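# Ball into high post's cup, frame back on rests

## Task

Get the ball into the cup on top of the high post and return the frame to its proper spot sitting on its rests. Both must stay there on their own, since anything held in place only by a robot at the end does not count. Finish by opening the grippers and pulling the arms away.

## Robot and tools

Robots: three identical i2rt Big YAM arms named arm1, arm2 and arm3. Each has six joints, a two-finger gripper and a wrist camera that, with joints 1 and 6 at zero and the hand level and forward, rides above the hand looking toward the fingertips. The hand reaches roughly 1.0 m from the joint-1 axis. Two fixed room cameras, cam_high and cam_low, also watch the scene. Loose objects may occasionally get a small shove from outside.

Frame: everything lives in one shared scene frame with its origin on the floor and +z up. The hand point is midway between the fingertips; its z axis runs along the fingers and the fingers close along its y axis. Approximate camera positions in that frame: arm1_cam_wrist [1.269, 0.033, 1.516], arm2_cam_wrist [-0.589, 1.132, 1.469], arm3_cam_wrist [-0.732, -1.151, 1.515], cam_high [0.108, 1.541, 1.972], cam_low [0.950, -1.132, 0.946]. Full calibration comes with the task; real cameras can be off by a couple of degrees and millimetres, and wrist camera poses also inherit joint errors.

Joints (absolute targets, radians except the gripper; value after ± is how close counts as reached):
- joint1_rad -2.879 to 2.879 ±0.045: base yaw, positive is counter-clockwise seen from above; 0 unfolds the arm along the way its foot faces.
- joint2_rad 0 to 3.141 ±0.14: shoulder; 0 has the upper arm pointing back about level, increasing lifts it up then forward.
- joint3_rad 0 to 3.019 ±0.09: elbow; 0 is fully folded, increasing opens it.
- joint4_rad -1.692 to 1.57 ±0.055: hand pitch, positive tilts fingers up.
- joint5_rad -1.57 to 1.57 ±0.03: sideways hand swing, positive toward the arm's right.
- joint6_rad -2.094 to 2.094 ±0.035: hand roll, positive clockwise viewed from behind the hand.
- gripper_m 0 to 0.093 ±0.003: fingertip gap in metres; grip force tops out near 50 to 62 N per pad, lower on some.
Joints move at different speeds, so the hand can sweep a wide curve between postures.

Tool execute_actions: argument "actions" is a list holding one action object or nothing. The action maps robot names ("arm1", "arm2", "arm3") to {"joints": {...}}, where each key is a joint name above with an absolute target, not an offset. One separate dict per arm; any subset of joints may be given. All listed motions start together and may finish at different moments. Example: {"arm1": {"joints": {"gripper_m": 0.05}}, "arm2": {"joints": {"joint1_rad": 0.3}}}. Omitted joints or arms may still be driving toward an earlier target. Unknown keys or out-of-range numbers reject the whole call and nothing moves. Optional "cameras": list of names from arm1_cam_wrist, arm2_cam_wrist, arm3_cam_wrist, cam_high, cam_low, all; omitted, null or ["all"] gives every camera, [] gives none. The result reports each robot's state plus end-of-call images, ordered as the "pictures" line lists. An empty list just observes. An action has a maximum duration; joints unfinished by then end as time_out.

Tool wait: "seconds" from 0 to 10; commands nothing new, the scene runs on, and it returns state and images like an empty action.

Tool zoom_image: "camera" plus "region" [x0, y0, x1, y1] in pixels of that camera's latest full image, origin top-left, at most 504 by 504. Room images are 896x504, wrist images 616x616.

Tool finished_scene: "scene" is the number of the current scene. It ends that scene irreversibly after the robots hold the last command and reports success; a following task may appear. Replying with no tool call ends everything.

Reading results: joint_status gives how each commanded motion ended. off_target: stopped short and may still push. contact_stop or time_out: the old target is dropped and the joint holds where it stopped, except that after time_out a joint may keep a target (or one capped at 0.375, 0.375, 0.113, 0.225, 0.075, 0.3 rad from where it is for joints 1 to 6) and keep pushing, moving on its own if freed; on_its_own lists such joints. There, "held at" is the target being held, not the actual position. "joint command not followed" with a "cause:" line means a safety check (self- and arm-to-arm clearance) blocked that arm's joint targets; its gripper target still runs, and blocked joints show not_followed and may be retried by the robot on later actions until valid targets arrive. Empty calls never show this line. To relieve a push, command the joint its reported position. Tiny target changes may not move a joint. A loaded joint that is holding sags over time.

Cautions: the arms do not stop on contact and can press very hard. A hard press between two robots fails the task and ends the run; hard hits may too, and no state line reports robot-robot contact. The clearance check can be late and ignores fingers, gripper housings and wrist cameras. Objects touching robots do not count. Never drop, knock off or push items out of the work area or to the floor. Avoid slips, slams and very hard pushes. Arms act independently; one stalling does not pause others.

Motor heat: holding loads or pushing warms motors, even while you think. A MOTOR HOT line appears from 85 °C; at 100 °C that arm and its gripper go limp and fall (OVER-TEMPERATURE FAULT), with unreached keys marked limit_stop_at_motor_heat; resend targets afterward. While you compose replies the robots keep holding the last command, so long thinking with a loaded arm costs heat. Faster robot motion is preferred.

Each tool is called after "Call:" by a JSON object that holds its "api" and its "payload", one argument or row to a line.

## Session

Call:
{"api": "execute_actions", "payload": {
  "actions": []
}}

Scene clock: 0.00 s.
arm1.joint_positions: joint1_rad=+0.269 joint2_rad=+0.480 joint3_rad=+1.424 joint4_rad=-1.303 joint5_rad=-0.063 joint6_rad=-0.353 gripper_m=+0.094
arm1.joint_status: not commanded
arm1.hand: x=+1.2890 y=-0.0576 z=+1.4430 quat_wxyz=(-0.008, -0.774, -0.275, +0.570) (m; scene frame)
arm2.joint_positions: joint1_rad=+0.333 joint2_rad=+0.646 joint3_rad=+1.373 joint4_rad=-1.371 joint5_rad=+0.283 joint6_rad=+0.433 gripper_m=+0.094
arm2.joint_status: not commanded
arm2.hand: x=-0.5875 y=+1.0571 z=+1.3169 quat_wxyz=(-0.416, -0.551, -0.696, +0.197) (m; scene frame)
arm3.joint_positions: joint1_rad=-0.428 joint2_rad=+0.592 joint3_rad=+1.384 joint4_rad=-1.205 joint5_rad=-0.238 joint6_rad=+0.134 gripper_m=+0.094
arm3.joint_status: not commanded
arm3.hand: x=-0.5652 y=-1.0778 z=+1.4090 quat_wxyz=(-0.468, +0.274, -0.788, -0.291) (m; scene frame)
pictures: arm1_cam_wrist, arm2_cam_wrist, arm3_cam_wrist, cam_high, cam_low
camera_calibration (this result's frames):
arm1_cam_wrist: T_world_to_cam=[[-0.431938, 0.856328, 0.283076, 0.204326], [0.681942, 0.515497, -0.518862, -0.0974481], [-0.590241, -0.0310745, -0.806629, 2.04539], [0, 0, 0, 1]] pos_world=[1.36198, -0.0611766, 1.54147]
arm2_cam_wrist: T_world_to_cam=[[-0.930313, -0.312498, -0.191995, 0.034037], [-0.246831, 0.920648, -0.302459, -0.72085], [0.271278, -0.233991, -0.933625, 1.7575], [0, 0, 0, 1]] pos_world=[-0.623035, 1.08553, 1.42936]
arm3_cam_wrist: T_world_to_cam=[[0.704779, -0.679924, -0.202461, -0.054748], [-0.667471, -0.538833, -0.513947, -0.2262], [0.240353, 0.497356, -0.833587, 1.96905], [0, 0, 0, 1]] pos_world=[-0.585663, -1.13843, 1.51404]
Images, in order (width x height): arm1_cam_wrist 616x616, arm2_cam_wrist 616x616, arm3_cam_wrist 616x616, cam_high 896x504, cam_low 896x504.

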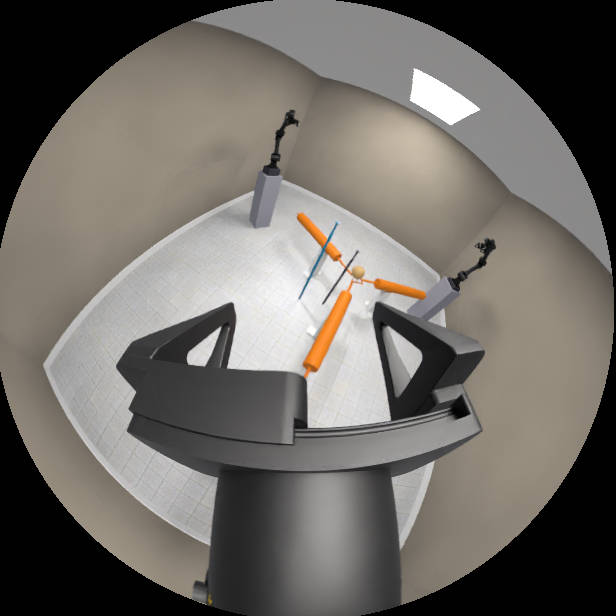

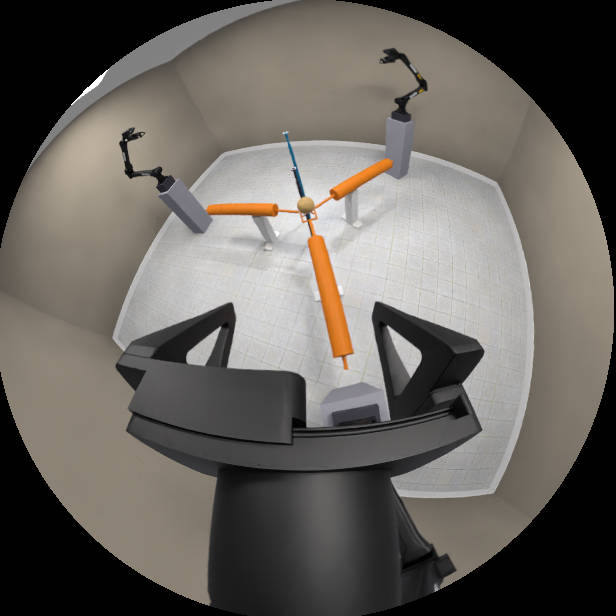

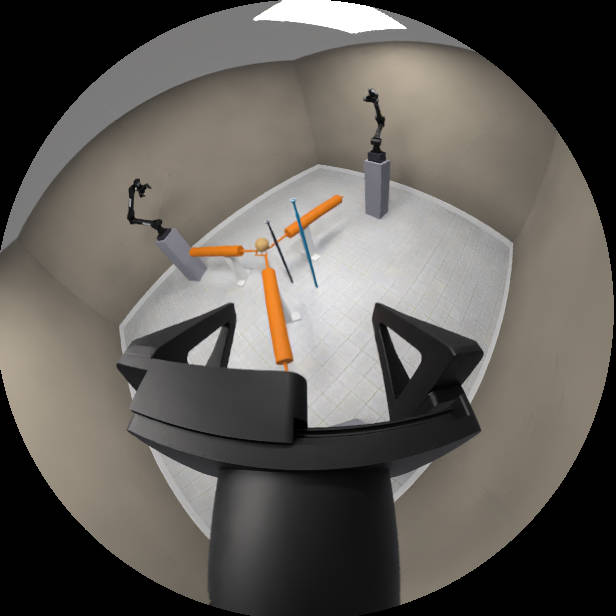

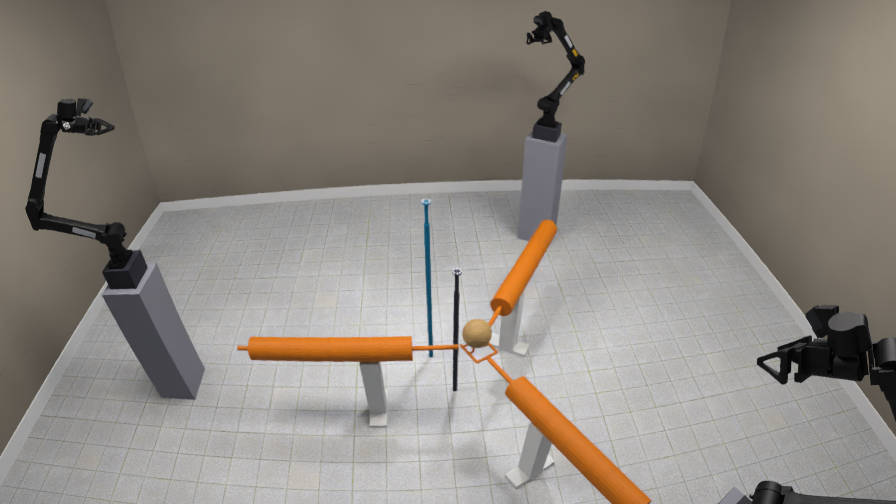

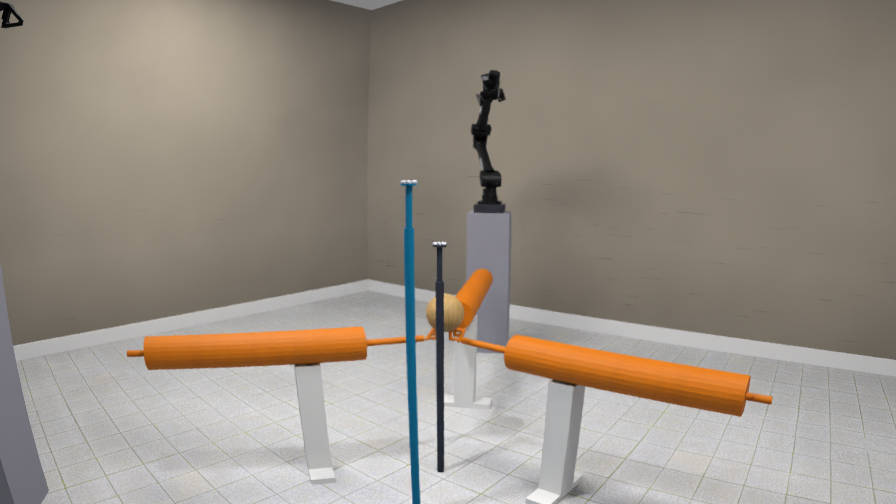

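Call:
{"api": "zoom_image", "payload": {
  "camera": "cam_high",
  "region": [400, 190, 580, 390]
}}

Call:
{"api": "zoom_image", "payload": {
  "camera": "cam_high",
  "region": [220, 320, 320, 380]
}}

Call:
{"api": "zoom_image", "payload": {
  "camera": "cam_low",
  "region": [360, 170, 520, 360]
}}

Call:
{"api": "zoom_image", "payload": {
  "camera": "arm2_cam_wrist",
  "region": [270, 180, 390, 380]
}}

Region (400, 190, 580, 390) of cam_high's 896x504 image, scaled by 2.520, with more detail than that image has; it fills the left 454 columns of this view, and the rest is white.

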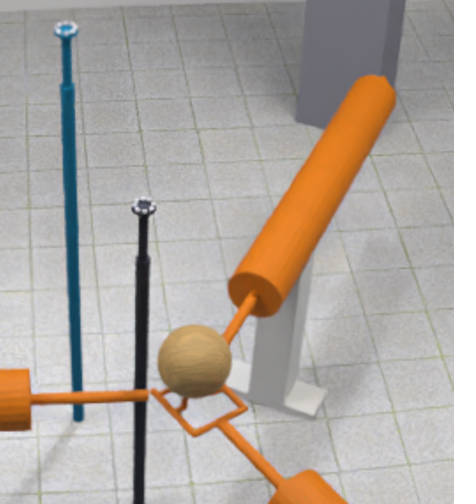

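Region (220, 320, 320, 380) of cam_high's 896x504 image, scaled by 5.040, with more detail than that image has; it fills the top 302 rows of this view, and the rest is white.

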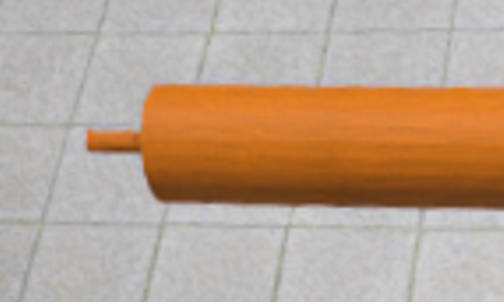

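Region (360, 170, 520, 360) of cam_low's 896x504 image, scaled by 2.653, with more detail than that image has; it fills the left 424 columns of this view, and the rest is white.

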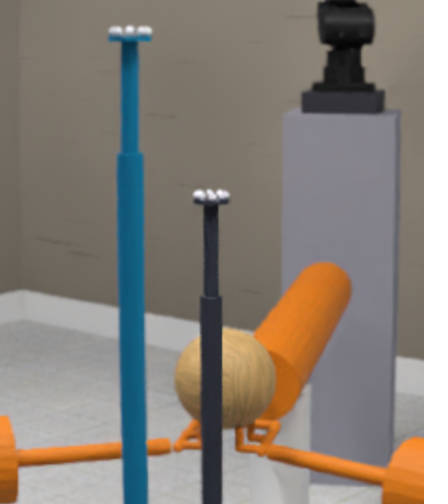

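Region (270, 180, 390, 380) of arm2_cam_wrist's 616x616 image, scaled by 2.520, with more detail than that image has; it fills the left 302 columns of this view, and the rest is white.

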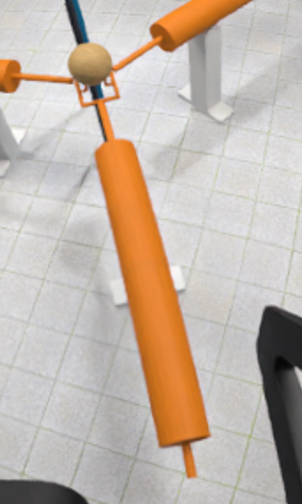

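Call:
{"api": "execute_actions", "payload": {
  "actions": [
    {"arm1":{"joints":{"joint1_rad":-0.274,"joint2_rad":2.59,"joint3_rad":1.405,"joint4_rad":-0.383,"joint5_rad":0,"joint6_rad":-0.233}},"arm2":{"joints":{"joint1_rad":-0.02,"joint2_rad":2.445,"joint3_rad":0.505,"joint4_rad":0.385,"joint5_rad":0,"joint6_rad":-0.059}},"arm3":{"joints":{"joint1_rad":0.35,"joint2_rad":2.505,"joint3_rad":1.35,"joint4_rad":-0.396,"joint5_rad":0,"joint6_rad":0.393}}}
  ]
}}

Scene clock: 5.27 s.
arm1.joint_positions: joint1_rad=-0.277 joint2_rad=+2.582 joint3_rad=+1.403 joint4_rad=-0.388 joint5_rad=-0.002 joint6_rad=-0.246 gripper_m=+0.094
arm1.joint_status: all done
arm1.hand: x=+0.9415 y=+0.1335 z=+0.5291 quat_wxyz=(-0.001, -1.000, +0.006, +0.002) (m; scene frame)
arm2.joint_positions: joint1_rad=-0.020 joint2_rad=+2.434 joint3_rad=+0.509 joint4_rad=+0.367 joint5_rad=+0.002 joint6_rad=-0.048 gripper_m=+0.094
arm2.joint_status: all done
arm2.hand: x=-0.6273 y=+1.0532 z=+0.5147 quat_wxyz=(-0.005, -0.510, -0.860, +0.005) (m; scene frame)
arm3.joint_positions: joint1_rad=+0.352 joint2_rad=+2.509 joint3_rad=+1.342 joint4_rad=-0.405 joint5_rad=+0.000 joint6_rad=+0.377 gripper_m=+0.094
arm3.joint_status: all done
arm3.hand: x=-0.6430 y=-0.7477 z=+0.5336 quat_wxyz=(-0.001, +0.497, -0.868, +0.007) (m; scene frame)
pictures: arm1_cam_wrist, arm2_cam_wrist, arm3_cam_wrist, cam_high, cam_low
camera_calibration (this result's frames):
arm1_cam_wrist: T_world_to_cam=[[0.0316224, 0.999495, -0.0032336, -0.154705], [0.812697, -0.0238289, 0.582199, -1.06685], [0.581828, -0.0210385, -0.81304, 0.0076116], [0, 0, 0, 1]] pos_world=[0.867488, 0.129365, 0.626806]
arm2_cam_wrist: T_world_to_cam=[[-0.880864, -0.473369, -0.00044956, -0.0563275], [-0.386308, 0.718308, 0.578619, -1.29763], [-0.273577, 0.509858, -0.815598, -0.167561], [0, 0, 0, 1]] pos_world=[-0.596742, 0.990865, 0.614144]
arm3_cam_wrist: T_world_to_cam=[[0.862805, -0.505394, 0.0120348, 0.164974], [-0.419613, -0.702678, 0.574603, -1.09415], [-0.281944, -0.50082, -0.818344, 0.00355792], [0, 0, 0, 1]] pos_world=[-0.600458, -0.68368, 0.62963]
Images, in order (width x height): arm1_cam_wrist 616x616, arm2_cam_wrist 616x616, arm3_cam_wrist 616x616, cam_high 896x504, cam_low 896x504.

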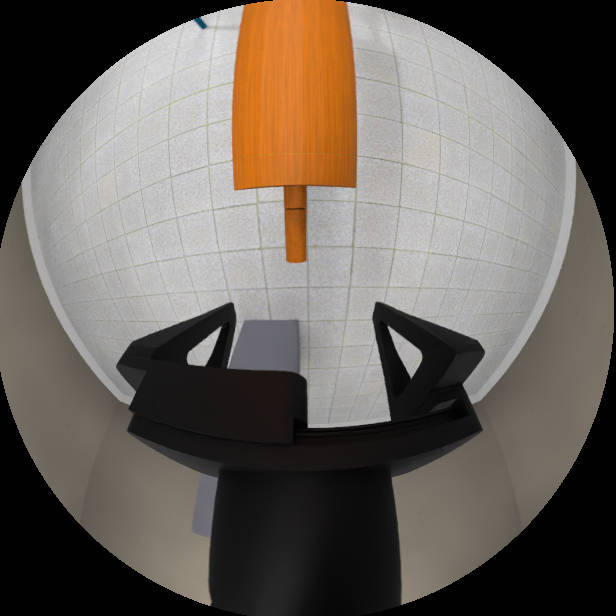

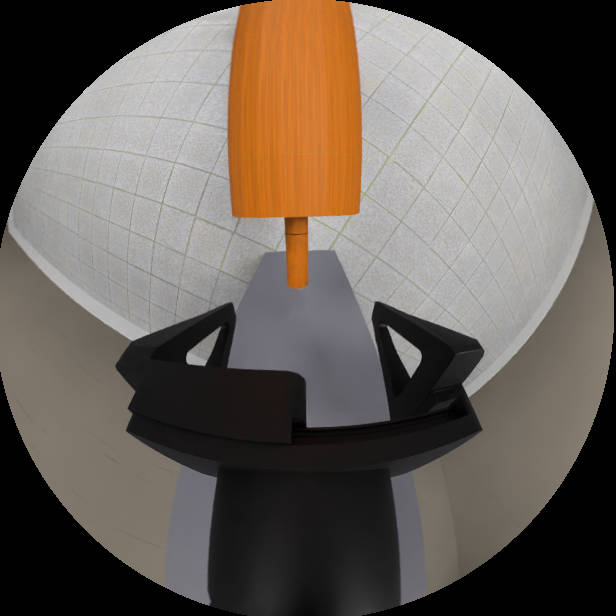

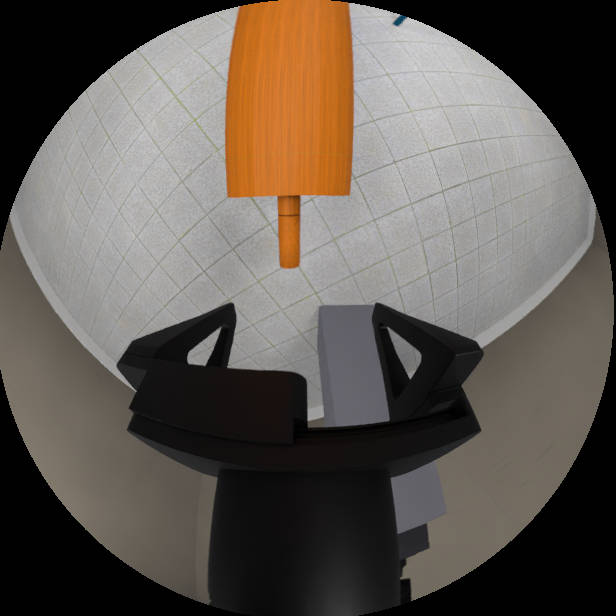

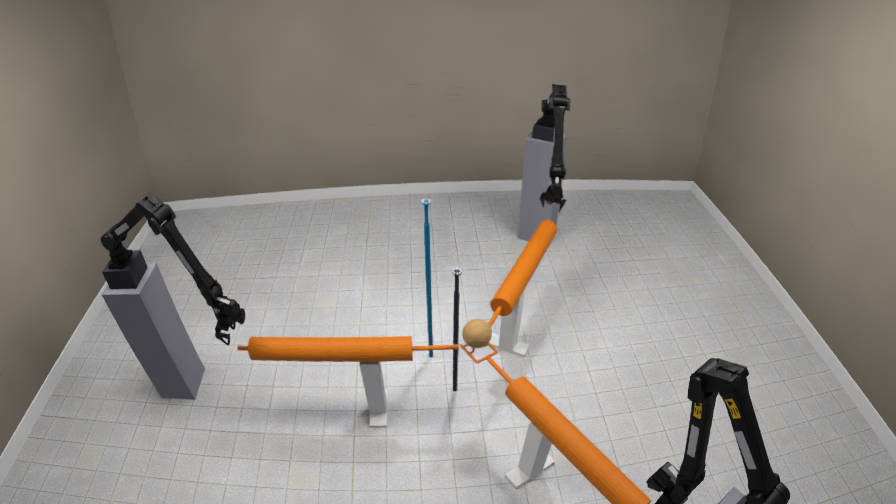

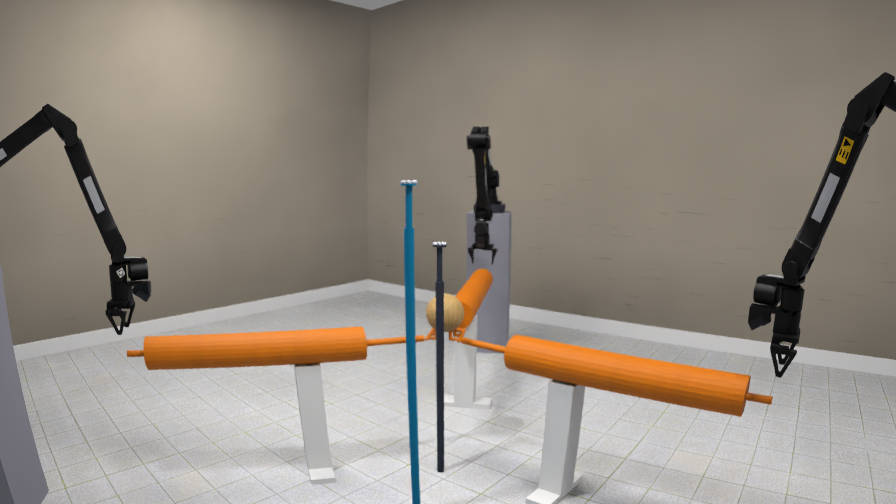

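Call:
{"api": "execute_actions", "payload": {
  "actions": [
    {"arm1":{"joints":{"joint1_rad":-0.242,"joint2_rad":2.86,"joint3_rad":1.686,"joint4_rad":-0.394,"joint6_rad":-0.196,"gripper_m":0.06}},"arm2":{"joints":{"joint1_rad":0.009,"joint2_rad":2.733,"joint3_rad":0.722,"joint4_rad":0.42,"joint6_rad":-0.006,"gripper_m":0.06}},"arm3":{"joints":{"joint1_rad":0.366,"joint2_rad":2.766,"joint3_rad":1.591,"joint4_rad":-0.377,"joint6_rad":0.414,"gripper_m":0.06}}}
  ],
  "cameras": ["arm1_cam_wrist","arm2_cam_wrist","arm3_cam_wrist","cam_low"]
}}

Scene clock: 8.00 s.
arm1.joint_positions: joint1_rad=-0.243 joint2_rad=+2.845 joint3_rad=+1.661 joint4_rad=-0.391 joint5_rad=-0.002 joint6_rad=-0.209 gripper_m=+0.060
arm1.joint_status: all done
arm1.hand: x=+0.9172 y=+0.1203 z=+0.4303 quat_wxyz=(-0.002, -1.000, +0.007, -0.002) (m; scene frame)
arm2.joint_positions: joint1_rad=+0.002 joint2_rad=+2.728 joint3_rad=+0.719 joint4_rad=+0.407 joint5_rad=+0.000 joint6_rad=-0.018 gripper_m=+0.060
arm2.joint_status: all done
arm2.hand: x=-0.6218 y=+1.0544 z=+0.4226 quat_wxyz=(+0.013, -0.513, -0.858, -0.008) (m; scene frame)
arm3.joint_positions: joint1_rad=+0.360 joint2_rad=+2.769 joint3_rad=+1.574 joint4_rad=-0.379 joint5_rad=+0.000 joint6_rad=+0.398 gripper_m=+0.060
arm3.joint_status: all done
arm3.hand: x=-0.6432 y=-0.7268 z=+0.4351 quat_wxyz=(+0.000, +0.491, -0.871, +0.008) (m; scene frame)
pictures: arm1_cam_wrist, arm2_cam_wrist, arm3_cam_wrist, cam_low
camera_calibration (this result's frames):
arm1_cam_wrist: T_world_to_cam=[[0.0343146, 0.999398, -0.00519418, -0.142694], [0.807161, -0.0246486, 0.589816, -0.987999], [0.589333, -0.0244318, -0.807521, -0.0678135], [0, 0, 0, 1]] pos_world=[0.842336, 0.116598, 0.527236]
arm2_cam_wrist: T_world_to_cam=[[-0.884324, -0.46686, -0.0035735, -0.0586575], [-0.370313, 0.696743, 0.614343, -1.22543], [-0.284322, 0.544602, -0.789031, -0.296342], [0, 0, 0, 1]] pos_world=[-0.589921, 0.987813, 0.518801]
arm3_cam_wrist: T_world_to_cam=[[0.856367, -0.516207, 0.0128482, 0.164518], [-0.428364, -0.696305, 0.575903, -1.02443], [-0.288339, -0.498688, -0.817417, -0.0695909], [0, 0, 0, 1]] pos_world=[-0.599782, -0.663093, 0.530972]
Images, in order (width x height): arm1_cam_wrist 616x616, arm2_cam_wrist 616x616, arm3_cam_wrist 616x616, cam_low 896x504.

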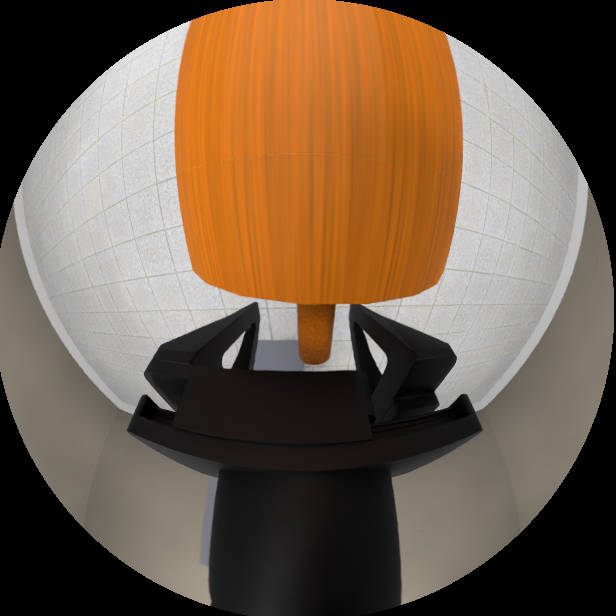

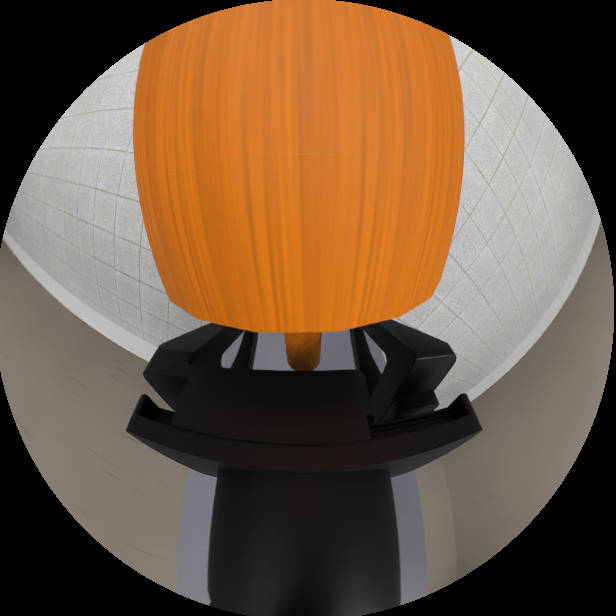

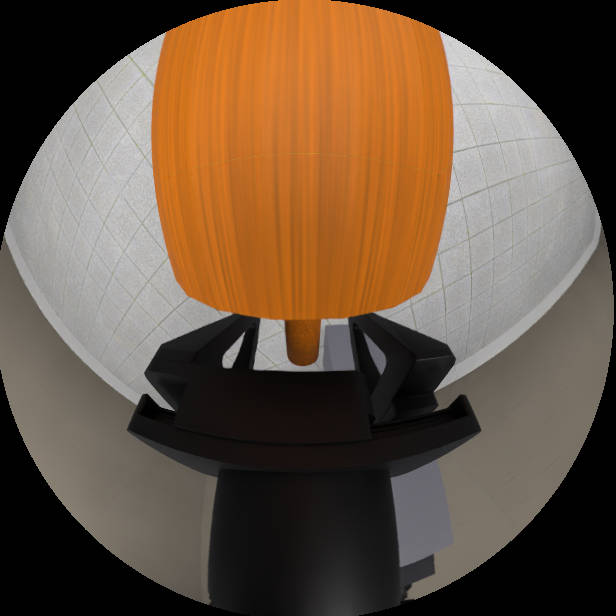

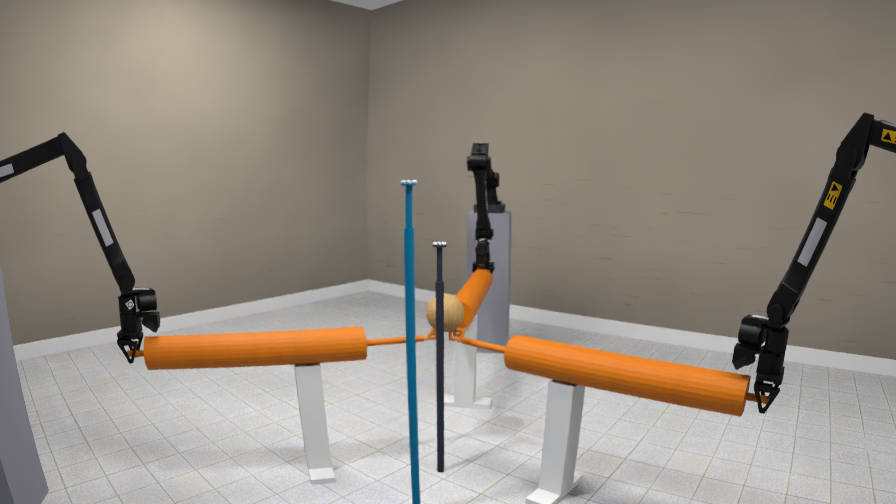

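Call:
{"api": "execute_actions", "payload": {
  "actions": [
    {"arm1":{"joints":{"joint1_rad":-0.261,"joint2_rad":2.845,"joint4_rad":-0.368,"joint6_rad":-0.225,"gripper_m":0.036}},"arm2":{"joints":{"joint2_rad":2.698,"joint3_rad":0.683,"joint4_rad":0.458,"gripper_m":0.032}},"arm3":{"joints":{"joint2_rad":2.755,"joint4_rad":-0.362,"gripper_m":0.03}}}
  ],
  "cameras": ["arm1_cam_wrist","arm2_cam_wrist","arm3_cam_wrist"]
}}

Scene clock: 9.03 s.
arm1.joint_positions: joint1_rad=-0.254 joint2_rad=+2.845 joint3_rad=+1.661 joint4_rad=-0.376 joint5_rad=-0.002 joint6_rad=-0.212 gripper_m=+0.036
arm1.joint_status: all done
arm1.hand: x=+0.9150 y=+0.1270 z=+0.4302 quat_wxyz=(-0.001, -1.000, +0.011, +0.005) (m; scene frame)
arm2.joint_positions: joint1_rad=+0.002 joint2_rad=+2.715 joint3_rad=+0.710 joint4_rad=+0.441 joint5_rad=+0.000 joint6_rad=-0.017 gripper_m=+0.032
arm2.joint_status: all done
arm2.hand: x=-0.6176 y=+1.0463 z=+0.4267 quat_wxyz=(-0.003, -0.513, -0.858, +0.002) (m; scene frame)
arm3.joint_positions: joint1_rad=+0.360 joint2_rad=+2.760 joint3_rad=+1.574 joint4_rad=-0.372 joint5_rad=+0.000 joint6_rad=+0.398 gripper_m=+0.030
arm3.joint_status: all done
arm3.hand: x=-0.6424 y=-0.7209 z=+0.4392 quat_wxyz=(-0.005, +0.491, -0.871, +0.002) (m; scene frame)
pictures: arm1_cam_wrist, arm2_cam_wrist, arm3_cam_wrist
camera_calibration (this result's frames):
arm1_cam_wrist: T_world_to_cam=[[0.0430523, 0.99907, -0.00237977, -0.158514], [0.815358, -0.033759, 0.577972, -0.987312], [0.577354, -0.0268234, -0.816053, -0.051429], [0, 0, 0, 1]] pos_world=[0.84153, 0.123657, 0.528292]
arm2_cam_wrist: T_world_to_cam=[[-0.884441, -0.466641, -0.00321998, -0.0591807], [-0.380217, 0.716604, 0.584734, -1.23508], [-0.270553, 0.518387, -0.811219, -0.242067], [0, 0, 0, 1]] pos_world=[-0.587434, 0.982935, 0.525636]
arm3_cam_wrist: T_world_to_cam=[[0.856225, -0.516555, 0.00709104, 0.168982], [-0.429758, -0.704601, 0.564664, -1.0243], [-0.286684, -0.486527, -0.82529, -0.0497743], [0, 0, 0, 1]] pos_world=[-0.599157, -0.658652, 0.53611]
Images, in order (width x height): arm1_cam_wrist 616x616, arm2_cam_wrist 616x616, arm3_cam_wrist 616x616.

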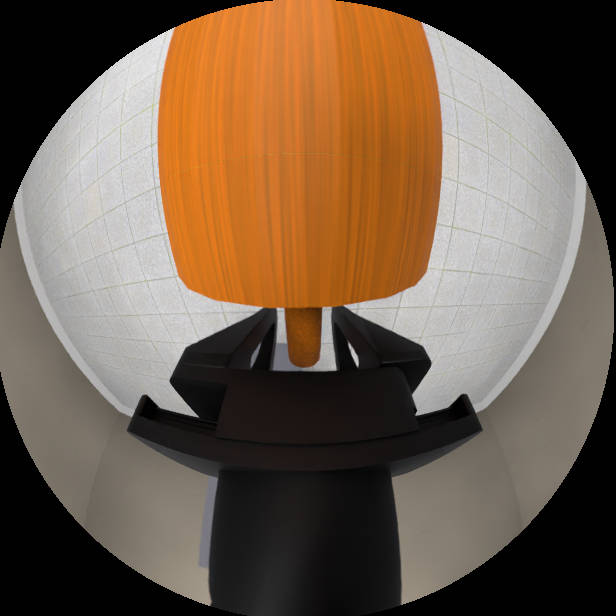

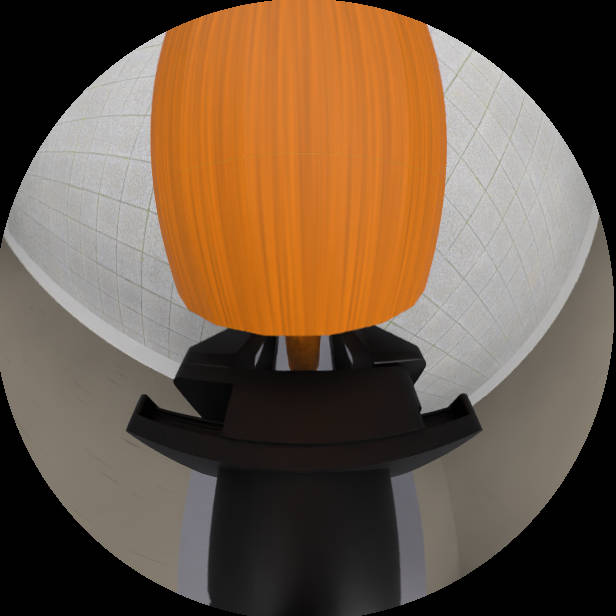

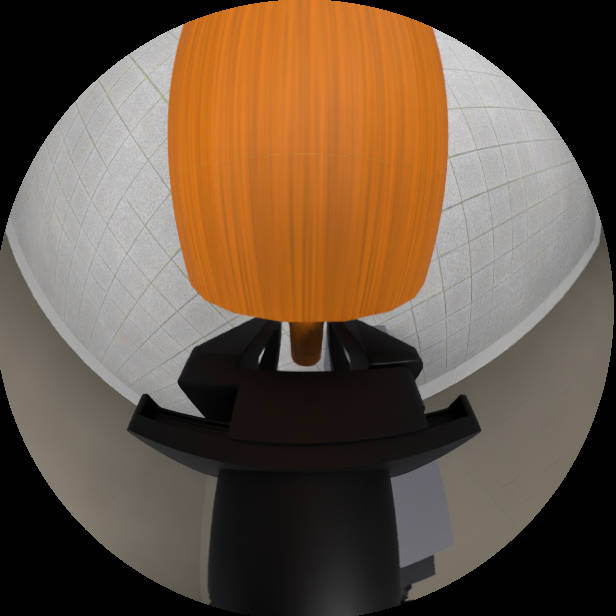

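Good alignment. Closing.

Call:
{"api": "execute_actions", "payload": {
  "actions": [
    {"arm1":{"joints":{"joint1_rad":-0.253,"joint3_rad":1.672,"joint4_rad":-0.376,"joint6_rad":-0.22,"gripper_m":0.0}},"arm2":{"joints":{"joint1_rad":0.005,"joint2_rad":2.712,"joint3_rad":0.70,"joint4_rad":0.441,"joint6_rad":-0.03,"gripper_m":0.0}},"arm3":{"joints":{"joint1_rad":0.357,"joint4_rad":-0.372,"joint6_rad":0.398,"gripper_m":0.0}}}
  ],
  "cameras": ["cam_high"]
}}

Scene clock: 9.80 s.
arm1.joint_positions: joint1_rad=-0.254 joint2_rad=+2.845 joint3_rad=+1.661 joint4_rad=-0.376 joint5_rad=-0.003 joint6_rad=-0.217 gripper_m=+0.018
arm1.joint_status: gripper_m off_target (ended at +0.018, target +0.000); the others done
arm1.hand: x=+0.9149 y=+0.1266 z=+0.4302 quat_wxyz=(-0.001, -1.000, +0.008, +0.005) (m; scene frame)
arm2.joint_positions: joint1_rad=+0.002 joint2_rad=+2.715 joint3_rad=+0.710 joint4_rad=+0.441 joint5_rad=-0.002 joint6_rad=-0.025 gripper_m=+0.018
arm2.joint_status: gripper_m off_target (ended at +0.018, target +0.000); the others done
arm2.hand: x=-0.6173 y=+1.0465 z=+0.4267 quat_wxyz=(-0.003, -0.510, -0.860, +0.001) (m; scene frame)
arm3.joint_positions: joint1_rad=+0.360 joint2_rad=+2.760 joint3_rad=+1.574 joint4_rad=-0.373 joint5_rad=+0.003 joint6_rad=+0.398 gripper_m=+0.019
arm3.joint_status: gripper_m off_target (ended at +0.019, target +0.000); the others done
arm3.hand: x=-0.6415 y=-0.7211 z=+0.4392 quat_wxyz=(-0.006, +0.491, -0.871, +0.003) (m; scene frame)
pictures: cam_high
Images, in order (width x height): cam_high 896x504.

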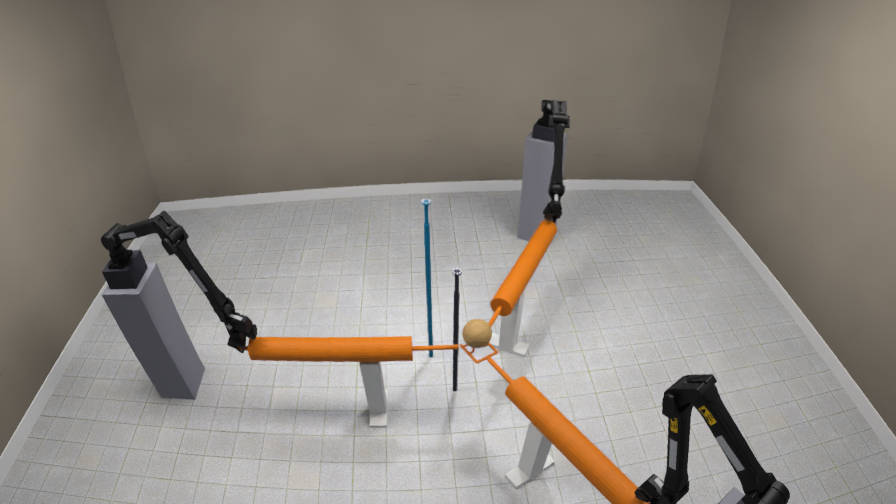

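Call:
{"api": "execute_actions", "payload": {
  "actions": [
    {"arm1":{"joints":{"joint1_rad":-0.254,"joint2_rad":2.642,"joint3_rad":1.525,"joint4_rad":-0.421,"joint6_rad":-0.217}},"arm2":{"joints":{"joint1_rad":0.002,"joint2_rad":2.458,"joint3_rad":0.549,"joint4_rad":0.338,"joint6_rad":-0.025}},"arm3":{"joints":{"joint1_rad":0.358,"joint2_rad":2.565,"joint3_rad":1.461,"joint4_rad":-0.429}}}
  ],
  "cameras": ["cam_low"]
}}

Scene clock: 13.63 s.
arm1.joint_positions: joint1_rad=-0.255 joint2_rad=+2.671 joint3_rad=+1.529 joint4_rad=-0.417 joint5_rad=-0.001 joint6_rad=-0.218 gripper_m=+0.018
arm1.joint_status: all done
arm1.hand: x=+0.9133 y=+0.1282 z=+0.5024 quat_wxyz=(+0.000, -1.000, +0.009, +0.006) (m; scene frame)
arm2.joint_positions: joint1_rad=+0.002 joint2_rad=+2.481 joint3_rad=+0.564 joint4_rad=+0.349 joint5_rad=-0.002 joint6_rad=-0.025 gripper_m=+0.018
arm2.joint_status: all done
arm2.hand: x=-0.6182 y=+1.0483 z=+0.4978 quat_wxyz=(-0.002, -0.510, -0.860, +0.000) (m; scene frame)
arm3.joint_positions: joint1_rad=+0.360 joint2_rad=+2.586 joint3_rad=+1.455 joint4_rad=-0.426 joint5_rad=+0.000 joint6_rad=+0.394 gripper_m=+0.019
arm3.joint_status: all done
arm3.hand: x=-0.6428 y=-0.7195 z=+0.5120 quat_wxyz=(-0.005, +0.493, -0.870, +0.001) (m; scene frame)
pictures: cam_low
Images, in order (width x height): cam_low 896x504.

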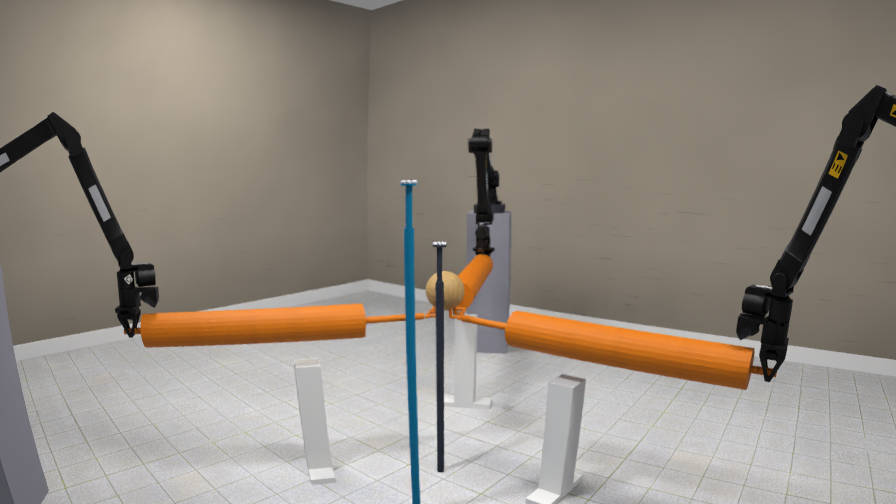

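Call:
{"api": "execute_actions", "payload": {
  "actions": [
    {"arm1":{"joints":{"joint2_rad":2.482,"joint3_rad":1.43,"joint4_rad":-0.486}},"arm2":{"joints":{"joint2_rad":2.184,"joint3_rad":0.448,"joint4_rad":0.171}},"arm3":{"joints":{"joint1_rad":0.356,"joint2_rad":2.407,"joint3_rad":1.38,"joint4_rad":-0.507}}}
  ],
  "cameras": []
}}

Call:
{"api": "execute_actions", "payload": {
  "actions": [
    {"arm1":{"joints":{"joint2_rad":2.326,"joint3_rad":1.368,"joint4_rad":-0.579}},"arm2":{"joints":{"joint2_rad":1.863,"joint3_rad":0.388,"joint4_rad":-0.086}},"arm3":{"joints":{"joint1_rad":0.354,"joint2_rad":2.252,"joint3_rad":1.331,"joint4_rad":-0.611}}}
  ],
  "cameras": ["cam_high"]
}}

Call:
{"api": "execute_actions", "payload": {
  "actions": [
    {"arm1":{"joints":{"joint1_rad":-0.252,"joint2_rad":2.18,"joint3_rad":1.339,"joint4_rad":-0.695}},"arm2":{"joints":{"joint2_rad":1.533,"joint3_rad":0.39,"joint4_rad":-0.409}},"arm3":{"joints":{"joint2_rad":2.11,"joint3_rad":1.314,"joint4_rad":-0.737}}}
  ]
}}

Scene clock: 15.00 s.
arm1.joint_positions: joint1_rad=-0.255 joint2_rad=+2.511 joint3_rad=+1.434 joint4_rad=-0.482 joint5_rad=+0.000 joint6_rad=-0.218 gripper_m=+0.018
arm1.joint_status: all done
arm1.hand: x=+0.9133 y=+0.1286 z=+0.5708 quat_wxyz=(+0.000, -1.000, +0.008, +0.006) (m; scene frame)
arm2.joint_positions: joint1_rad=+0.002 joint2_rad=+2.208 joint3_rad=+0.455 joint4_rad=+0.187 joint5_rad=-0.002 joint6_rad=-0.025 gripper_m=+0.018
arm2.joint_status: all done
arm2.hand: x=-0.6180 y=+1.0479 z=+0.5668 quat_wxyz=(-0.003, -0.510, -0.860, +0.001) (m; scene frame)
arm3.joint_positions: joint1_rad=+0.358 joint2_rad=+2.427 joint3_rad=+1.373 joint4_rad=-0.504 joint5_rad=+0.000 joint6_rad=+0.393 gripper_m=+0.019
arm3.joint_status: all done
arm3.hand: x=-0.6425 y=-0.7201 z=+0.5803 quat_wxyz=(-0.005, +0.493, -0.870, +0.002) (m; scene frame)
pictures: none
No camera images: the call's "cameras" was empty. Leave "cameras" out to get every camera's image.

Scene clock: 15.97 s.
arm1.joint_positions: joint1_rad=-0.257 joint2_rad=+2.354 joint3_rad=+1.371 joint4_rad=-0.575 joint5_rad=+0.000 joint6_rad=-0.220 gripper_m=+0.018
arm1.joint_status: all done
arm1.hand: x=+0.9131 y=+0.1297 z=+0.6414 quat_wxyz=(+0.001, -1.000, +0.009, +0.007) (m; scene frame)
arm2.joint_positions: joint1_rad=+0.002 joint2_rad=+1.884 joint3_rad=+0.388 joint4_rad=-0.066 joint5_rad=-0.002 joint6_rad=-0.025 gripper_m=+0.018
arm2.joint_status: all done
arm2.hand: x=-0.6178 y=+1.0477 z=+0.6368 quat_wxyz=(-0.004, -0.510, -0.860, +0.002) (m; scene frame)
arm3.joint_positions: joint1_rad=+0.358 joint2_rad=+2.271 joint3_rad=+1.323 joint4_rad=-0.609 joint5_rad=+0.000 joint6_rad=+0.393 gripper_m=+0.019
arm3.joint_status: all done
arm3.hand: x=-0.6432 y=-0.7199 z=+0.6511 quat_wxyz=(-0.005, +0.493, -0.870, +0.002) (m; scene frame)
pictures: cam_high
Images, in order (width x height): cam_high 896x504.

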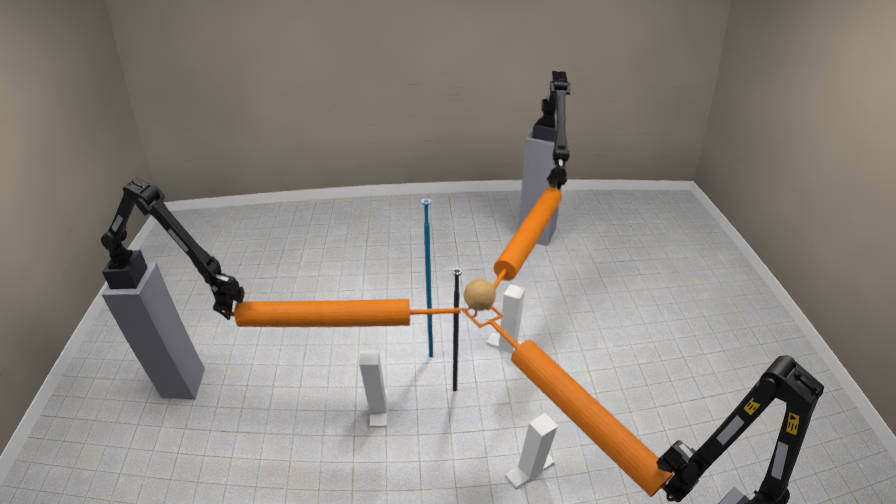

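Scene clock: 17.00 s.
arm1.joint_positions: joint1_rad=-0.254 joint2_rad=+2.206 joint3_rad=+1.342 joint4_rad=-0.693 joint5_rad=+0.000 joint6_rad=-0.220 gripper_m=+0.018
arm1.joint_status: all done
arm1.hand: x=+0.9130 y=+0.1285 z=+0.7123 quat_wxyz=(+0.001, -1.000, +0.007, +0.006) (m; scene frame)
arm2.joint_positions: joint1_rad=+0.002 joint2_rad=+1.553 joint3_rad=+0.384 joint4_rad=-0.388 joint5_rad=-0.003 joint6_rad=-0.025 gripper_m=+0.018
arm2.joint_status: all done
arm2.hand: x=-0.6168 y=+1.0461 z=+0.7068 quat_wxyz=(-0.007, -0.510, -0.860, +0.003) (m; scene frame)
arm3.joint_positions: joint1_rad=+0.358 joint2_rad=+2.126 joint3_rad=+1.305 joint4_rad=-0.738 joint5_rad=+0.000 joint6_rad=+0.393 gripper_m=+0.019
arm3.joint_status: all done
arm3.hand: x=-0.6437 y=-0.7209 z=+0.7216 quat_wxyz=(-0.004, +0.493, -0.870, +0.002) (m; scene frame)
pictures: arm1_cam_wrist, arm2_cam_wrist, arm3_cam_wrist, cam_high, cam_low
camera_calibration (this result's frames):
arm1_cam_wrist: T_world_to_cam=[[0.0354524, 0.999371, 0.000172638, -0.154205], [0.817054, -0.0290842, 0.575827, -1.14926], [0.57547, -0.0202734, -0.817571, 0.181935], [0, 0, 0, 1]] pos_world=[0.83978, 0.124371, 0.81055]
arm2_cam_wrist: T_world_to_cam=[[-0.88081, -0.47343, -0.00608711, -0.0463328], [-0.389383, 0.717007, 0.578171, -1.39986], [-0.269359, 0.511629, -0.815893, -0.0034016], [0, 0, 0, 1]] pos_world=[-0.586809, 0.983516, 0.806302]
arm3_cam_wrist: T_world_to_cam=[[0.857792, -0.513941, 0.00757795, 0.170695], [-0.427539, -0.705245, 0.565544, -1.184], [-0.285312, -0.488359, -0.824683, 0.182067], [0, 0, 0, 1]] pos_world=[-0.600682, -0.658369, 0.818459]
Images, in order (width x height): arm1_cam_wrist 616x616, arm2_cam_wrist 616x616, arm3_cam_wrist 616x616, cam_high 896x504, cam_low 896x504.

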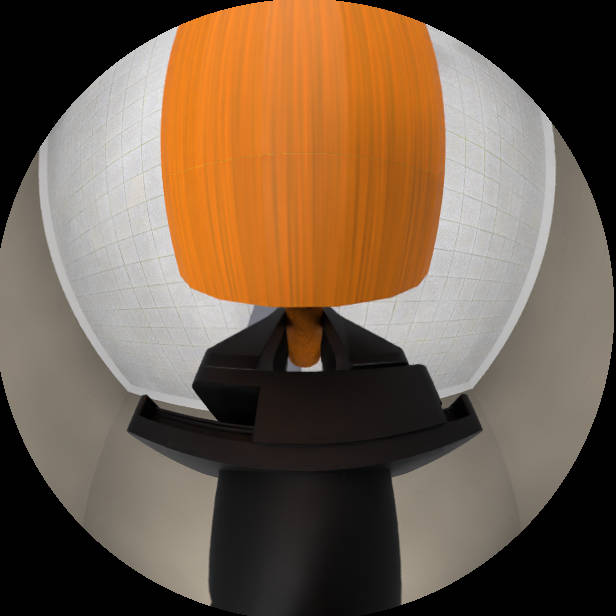

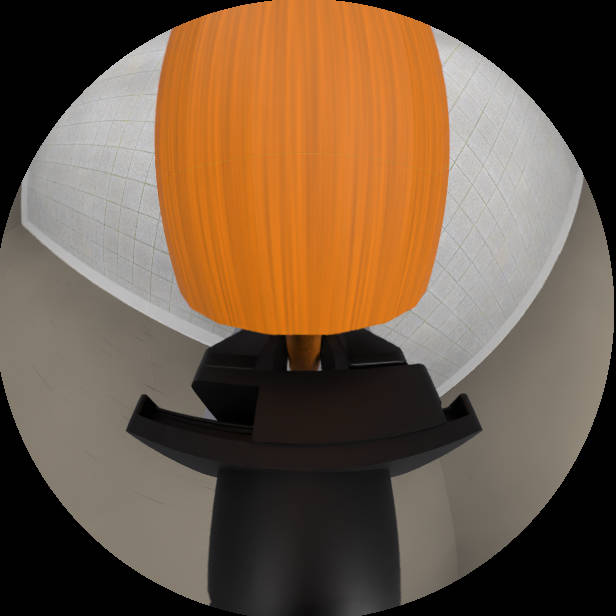

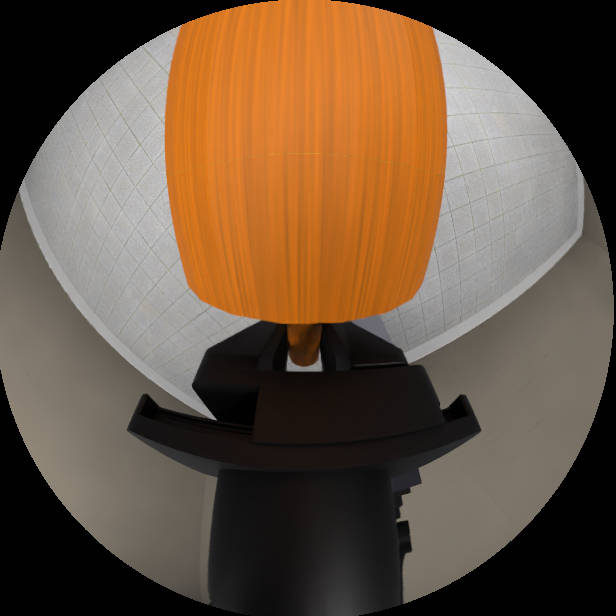

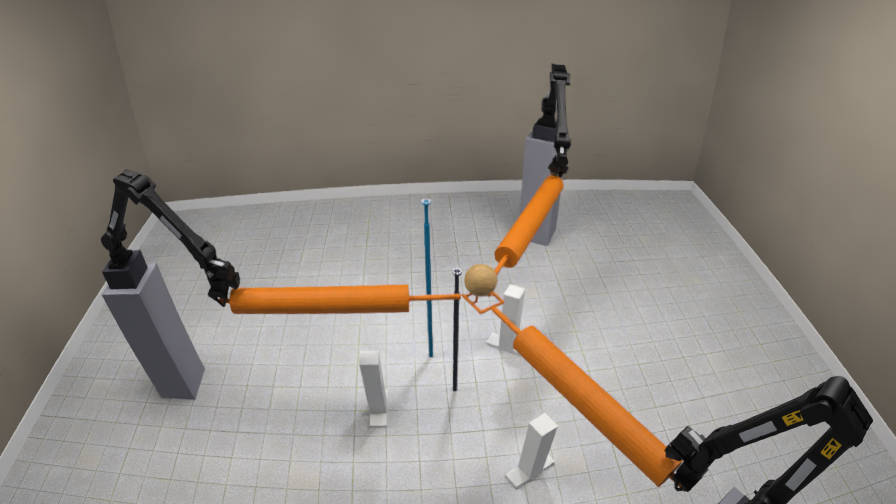

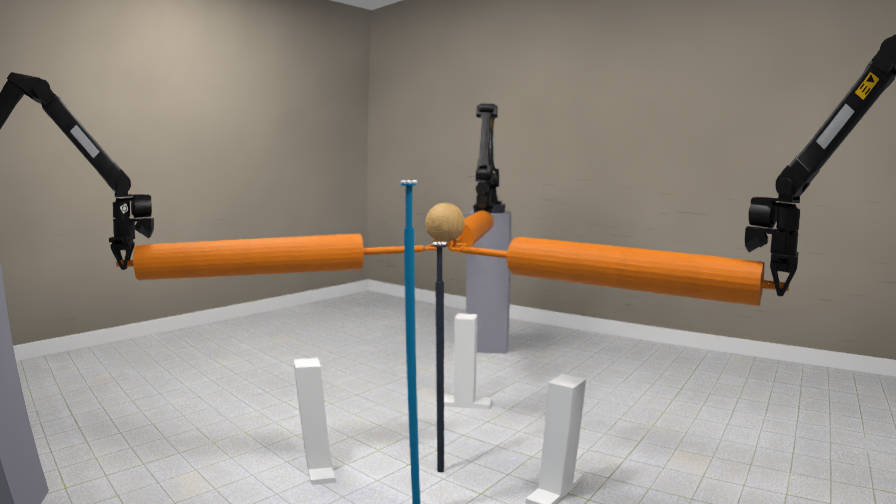

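Call:
{"api": "execute_actions", "payload": {
  "actions": [
    {"arm1":{"joints":{"joint1_rad":-0.173,"joint2_rad":1.974,"joint3_rad":1.236,"joint4_rad":-0.801,"joint6_rad":-0.128}},"arm2":{"joints":{"joint1_rad":-0.001,"joint2_rad":1.368,"joint3_rad":0.614,"joint4_rad":-0.775,"joint6_rad":-0.028}},"arm3":{"joints":{"joint1_rad":0.292,"joint2_rad":1.89,"joint3_rad":1.198,"joint4_rad":-0.841,"joint6_rad":0.321}}}
  ],
  "cameras": []
}}

Call:
{"api": "execute_actions", "payload": {
  "actions": [
    {"arm1":{"joints":{"joint1_rad":-0.028,"joint2_rad":1.765,"joint3_rad":1.136,"joint4_rad":-0.909,"joint6_rad":0.018}},"arm2":{"joints":{"joint1_rad":-0.005,"joint2_rad":1.458,"joint3_rad":0.928,"joint4_rad":-1.015,"joint6_rad":-0.033}},"arm3":{"joints":{"joint1_rad":0.172,"joint2_rad":1.639,"joint3_rad":1.056,"joint4_rad":-0.949,"joint6_rad":0.2}}}
  ],
  "cameras": ["cam_low","cam_high"]
}}

Scene clock: 18.47 s.
arm1.joint_positions: joint1_rad=-0.180 joint2_rad=+1.990 joint3_rad=+1.235 joint4_rad=-0.799 joint5_rad=+0.003 joint6_rad=-0.141 gripper_m=+0.018
arm1.joint_status: all done
arm1.hand: x=+0.9365 y=+0.0837 z=+0.7953 quat_wxyz=(+0.002, -1.000, +0.009, +0.008) (m; scene frame)
arm2.joint_positions: joint1_rad=+0.002 joint2_rad=+1.391 joint3_rad=+0.576 joint4_rad=-0.734 joint5_rad=-0.001 joint6_rad=-0.026 gripper_m=+0.018
arm2.joint_status: all done
arm2.hand: x=-0.5931 y=+0.9995 z=+0.7851 quat_wxyz=(-0.010, -0.509, -0.861, +0.005) (m; scene frame)
arm3.joint_positions: joint1_rad=+0.298 joint2_rad=+1.902 joint3_rad=+1.183 joint4_rad=-0.838 joint5_rad=+0.000 joint6_rad=+0.331 gripper_m=+0.019
arm3.joint_status: all done
arm3.hand: x=-0.6213 y=-0.7671 z=+0.8006 quat_wxyz=(-0.005, +0.494, -0.870, +0.002) (m; scene frame)
pictures: none
No camera images: the call's "cameras" was empty. Leave "cameras" out to get every camera's image.

Scene clock: 19.60 s.
arm1.joint_positions: joint1_rad=-0.033 joint2_rad=+1.779 joint3_rad=+1.133 joint4_rad=-0.910 joint5_rad=+0.005 joint6_rad=+0.005 gripper_m=+0.018
arm1.joint_status: all done
arm1.hand: x=+0.9751 y=+0.0075 z=+0.8651 quat_wxyz=(+0.002, -1.000, +0.009, +0.007) (m; scene frame)
arm2.joint_positions: joint1_rad=+0.002 joint2_rad=+1.463 joint3_rad=+0.883 joint4_rad=-0.969 joint5_rad=+0.000 joint6_rad=-0.027 gripper_m=+0.018
arm2.joint_status: all done
arm2.hand: x=-0.5545 y=+0.9236 z=+0.8529 quat_wxyz=(-0.009, -0.509, -0.861, +0.006) (m; scene frame)
arm3.joint_positions: joint1_rad=+0.179 joint2_rad=+1.651 joint3_rad=+1.042 joint4_rad=-0.949 joint5_rad=-0.002 joint6_rad=+0.216 gripper_m=+0.019
arm3.joint_status: all done
arm3.hand: x=-0.5852 y=-0.8424 z=+0.8709 quat_wxyz=(-0.005, +0.492, -0.871, +0.002) (m; scene frame)
pictures: cam_high, cam_low
Images, in order (width x height): cam_high 896x504, cam_low 896x504.

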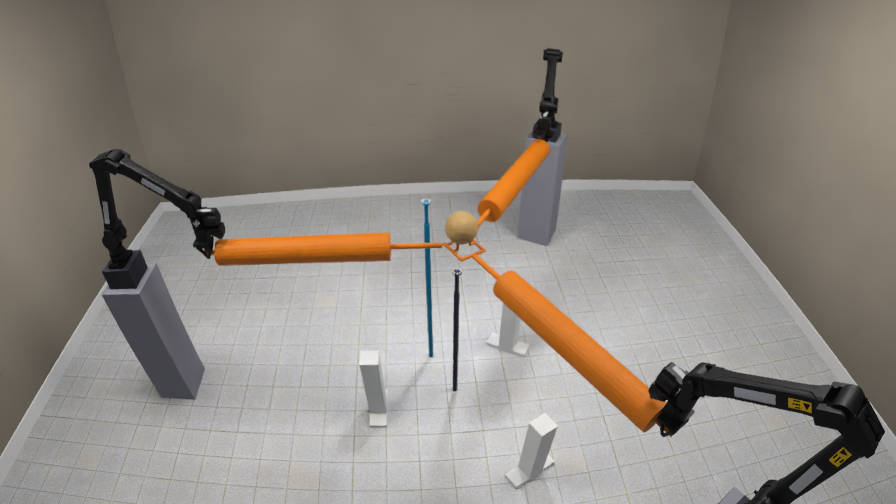

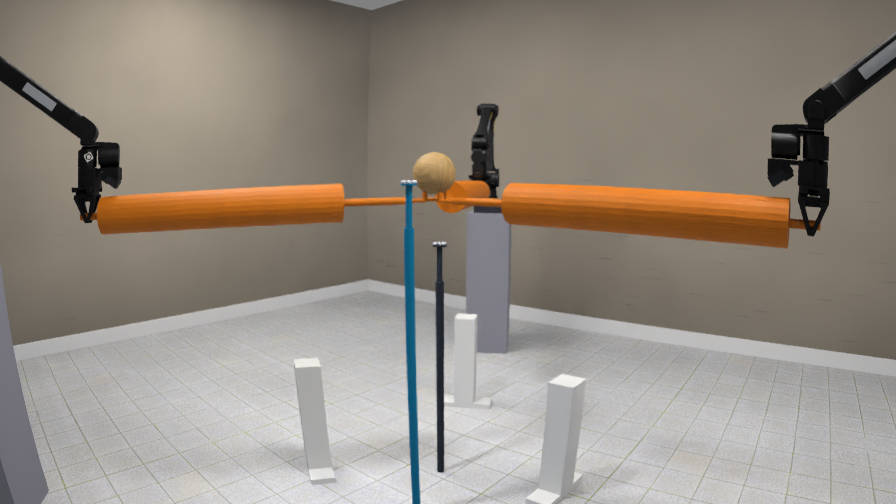

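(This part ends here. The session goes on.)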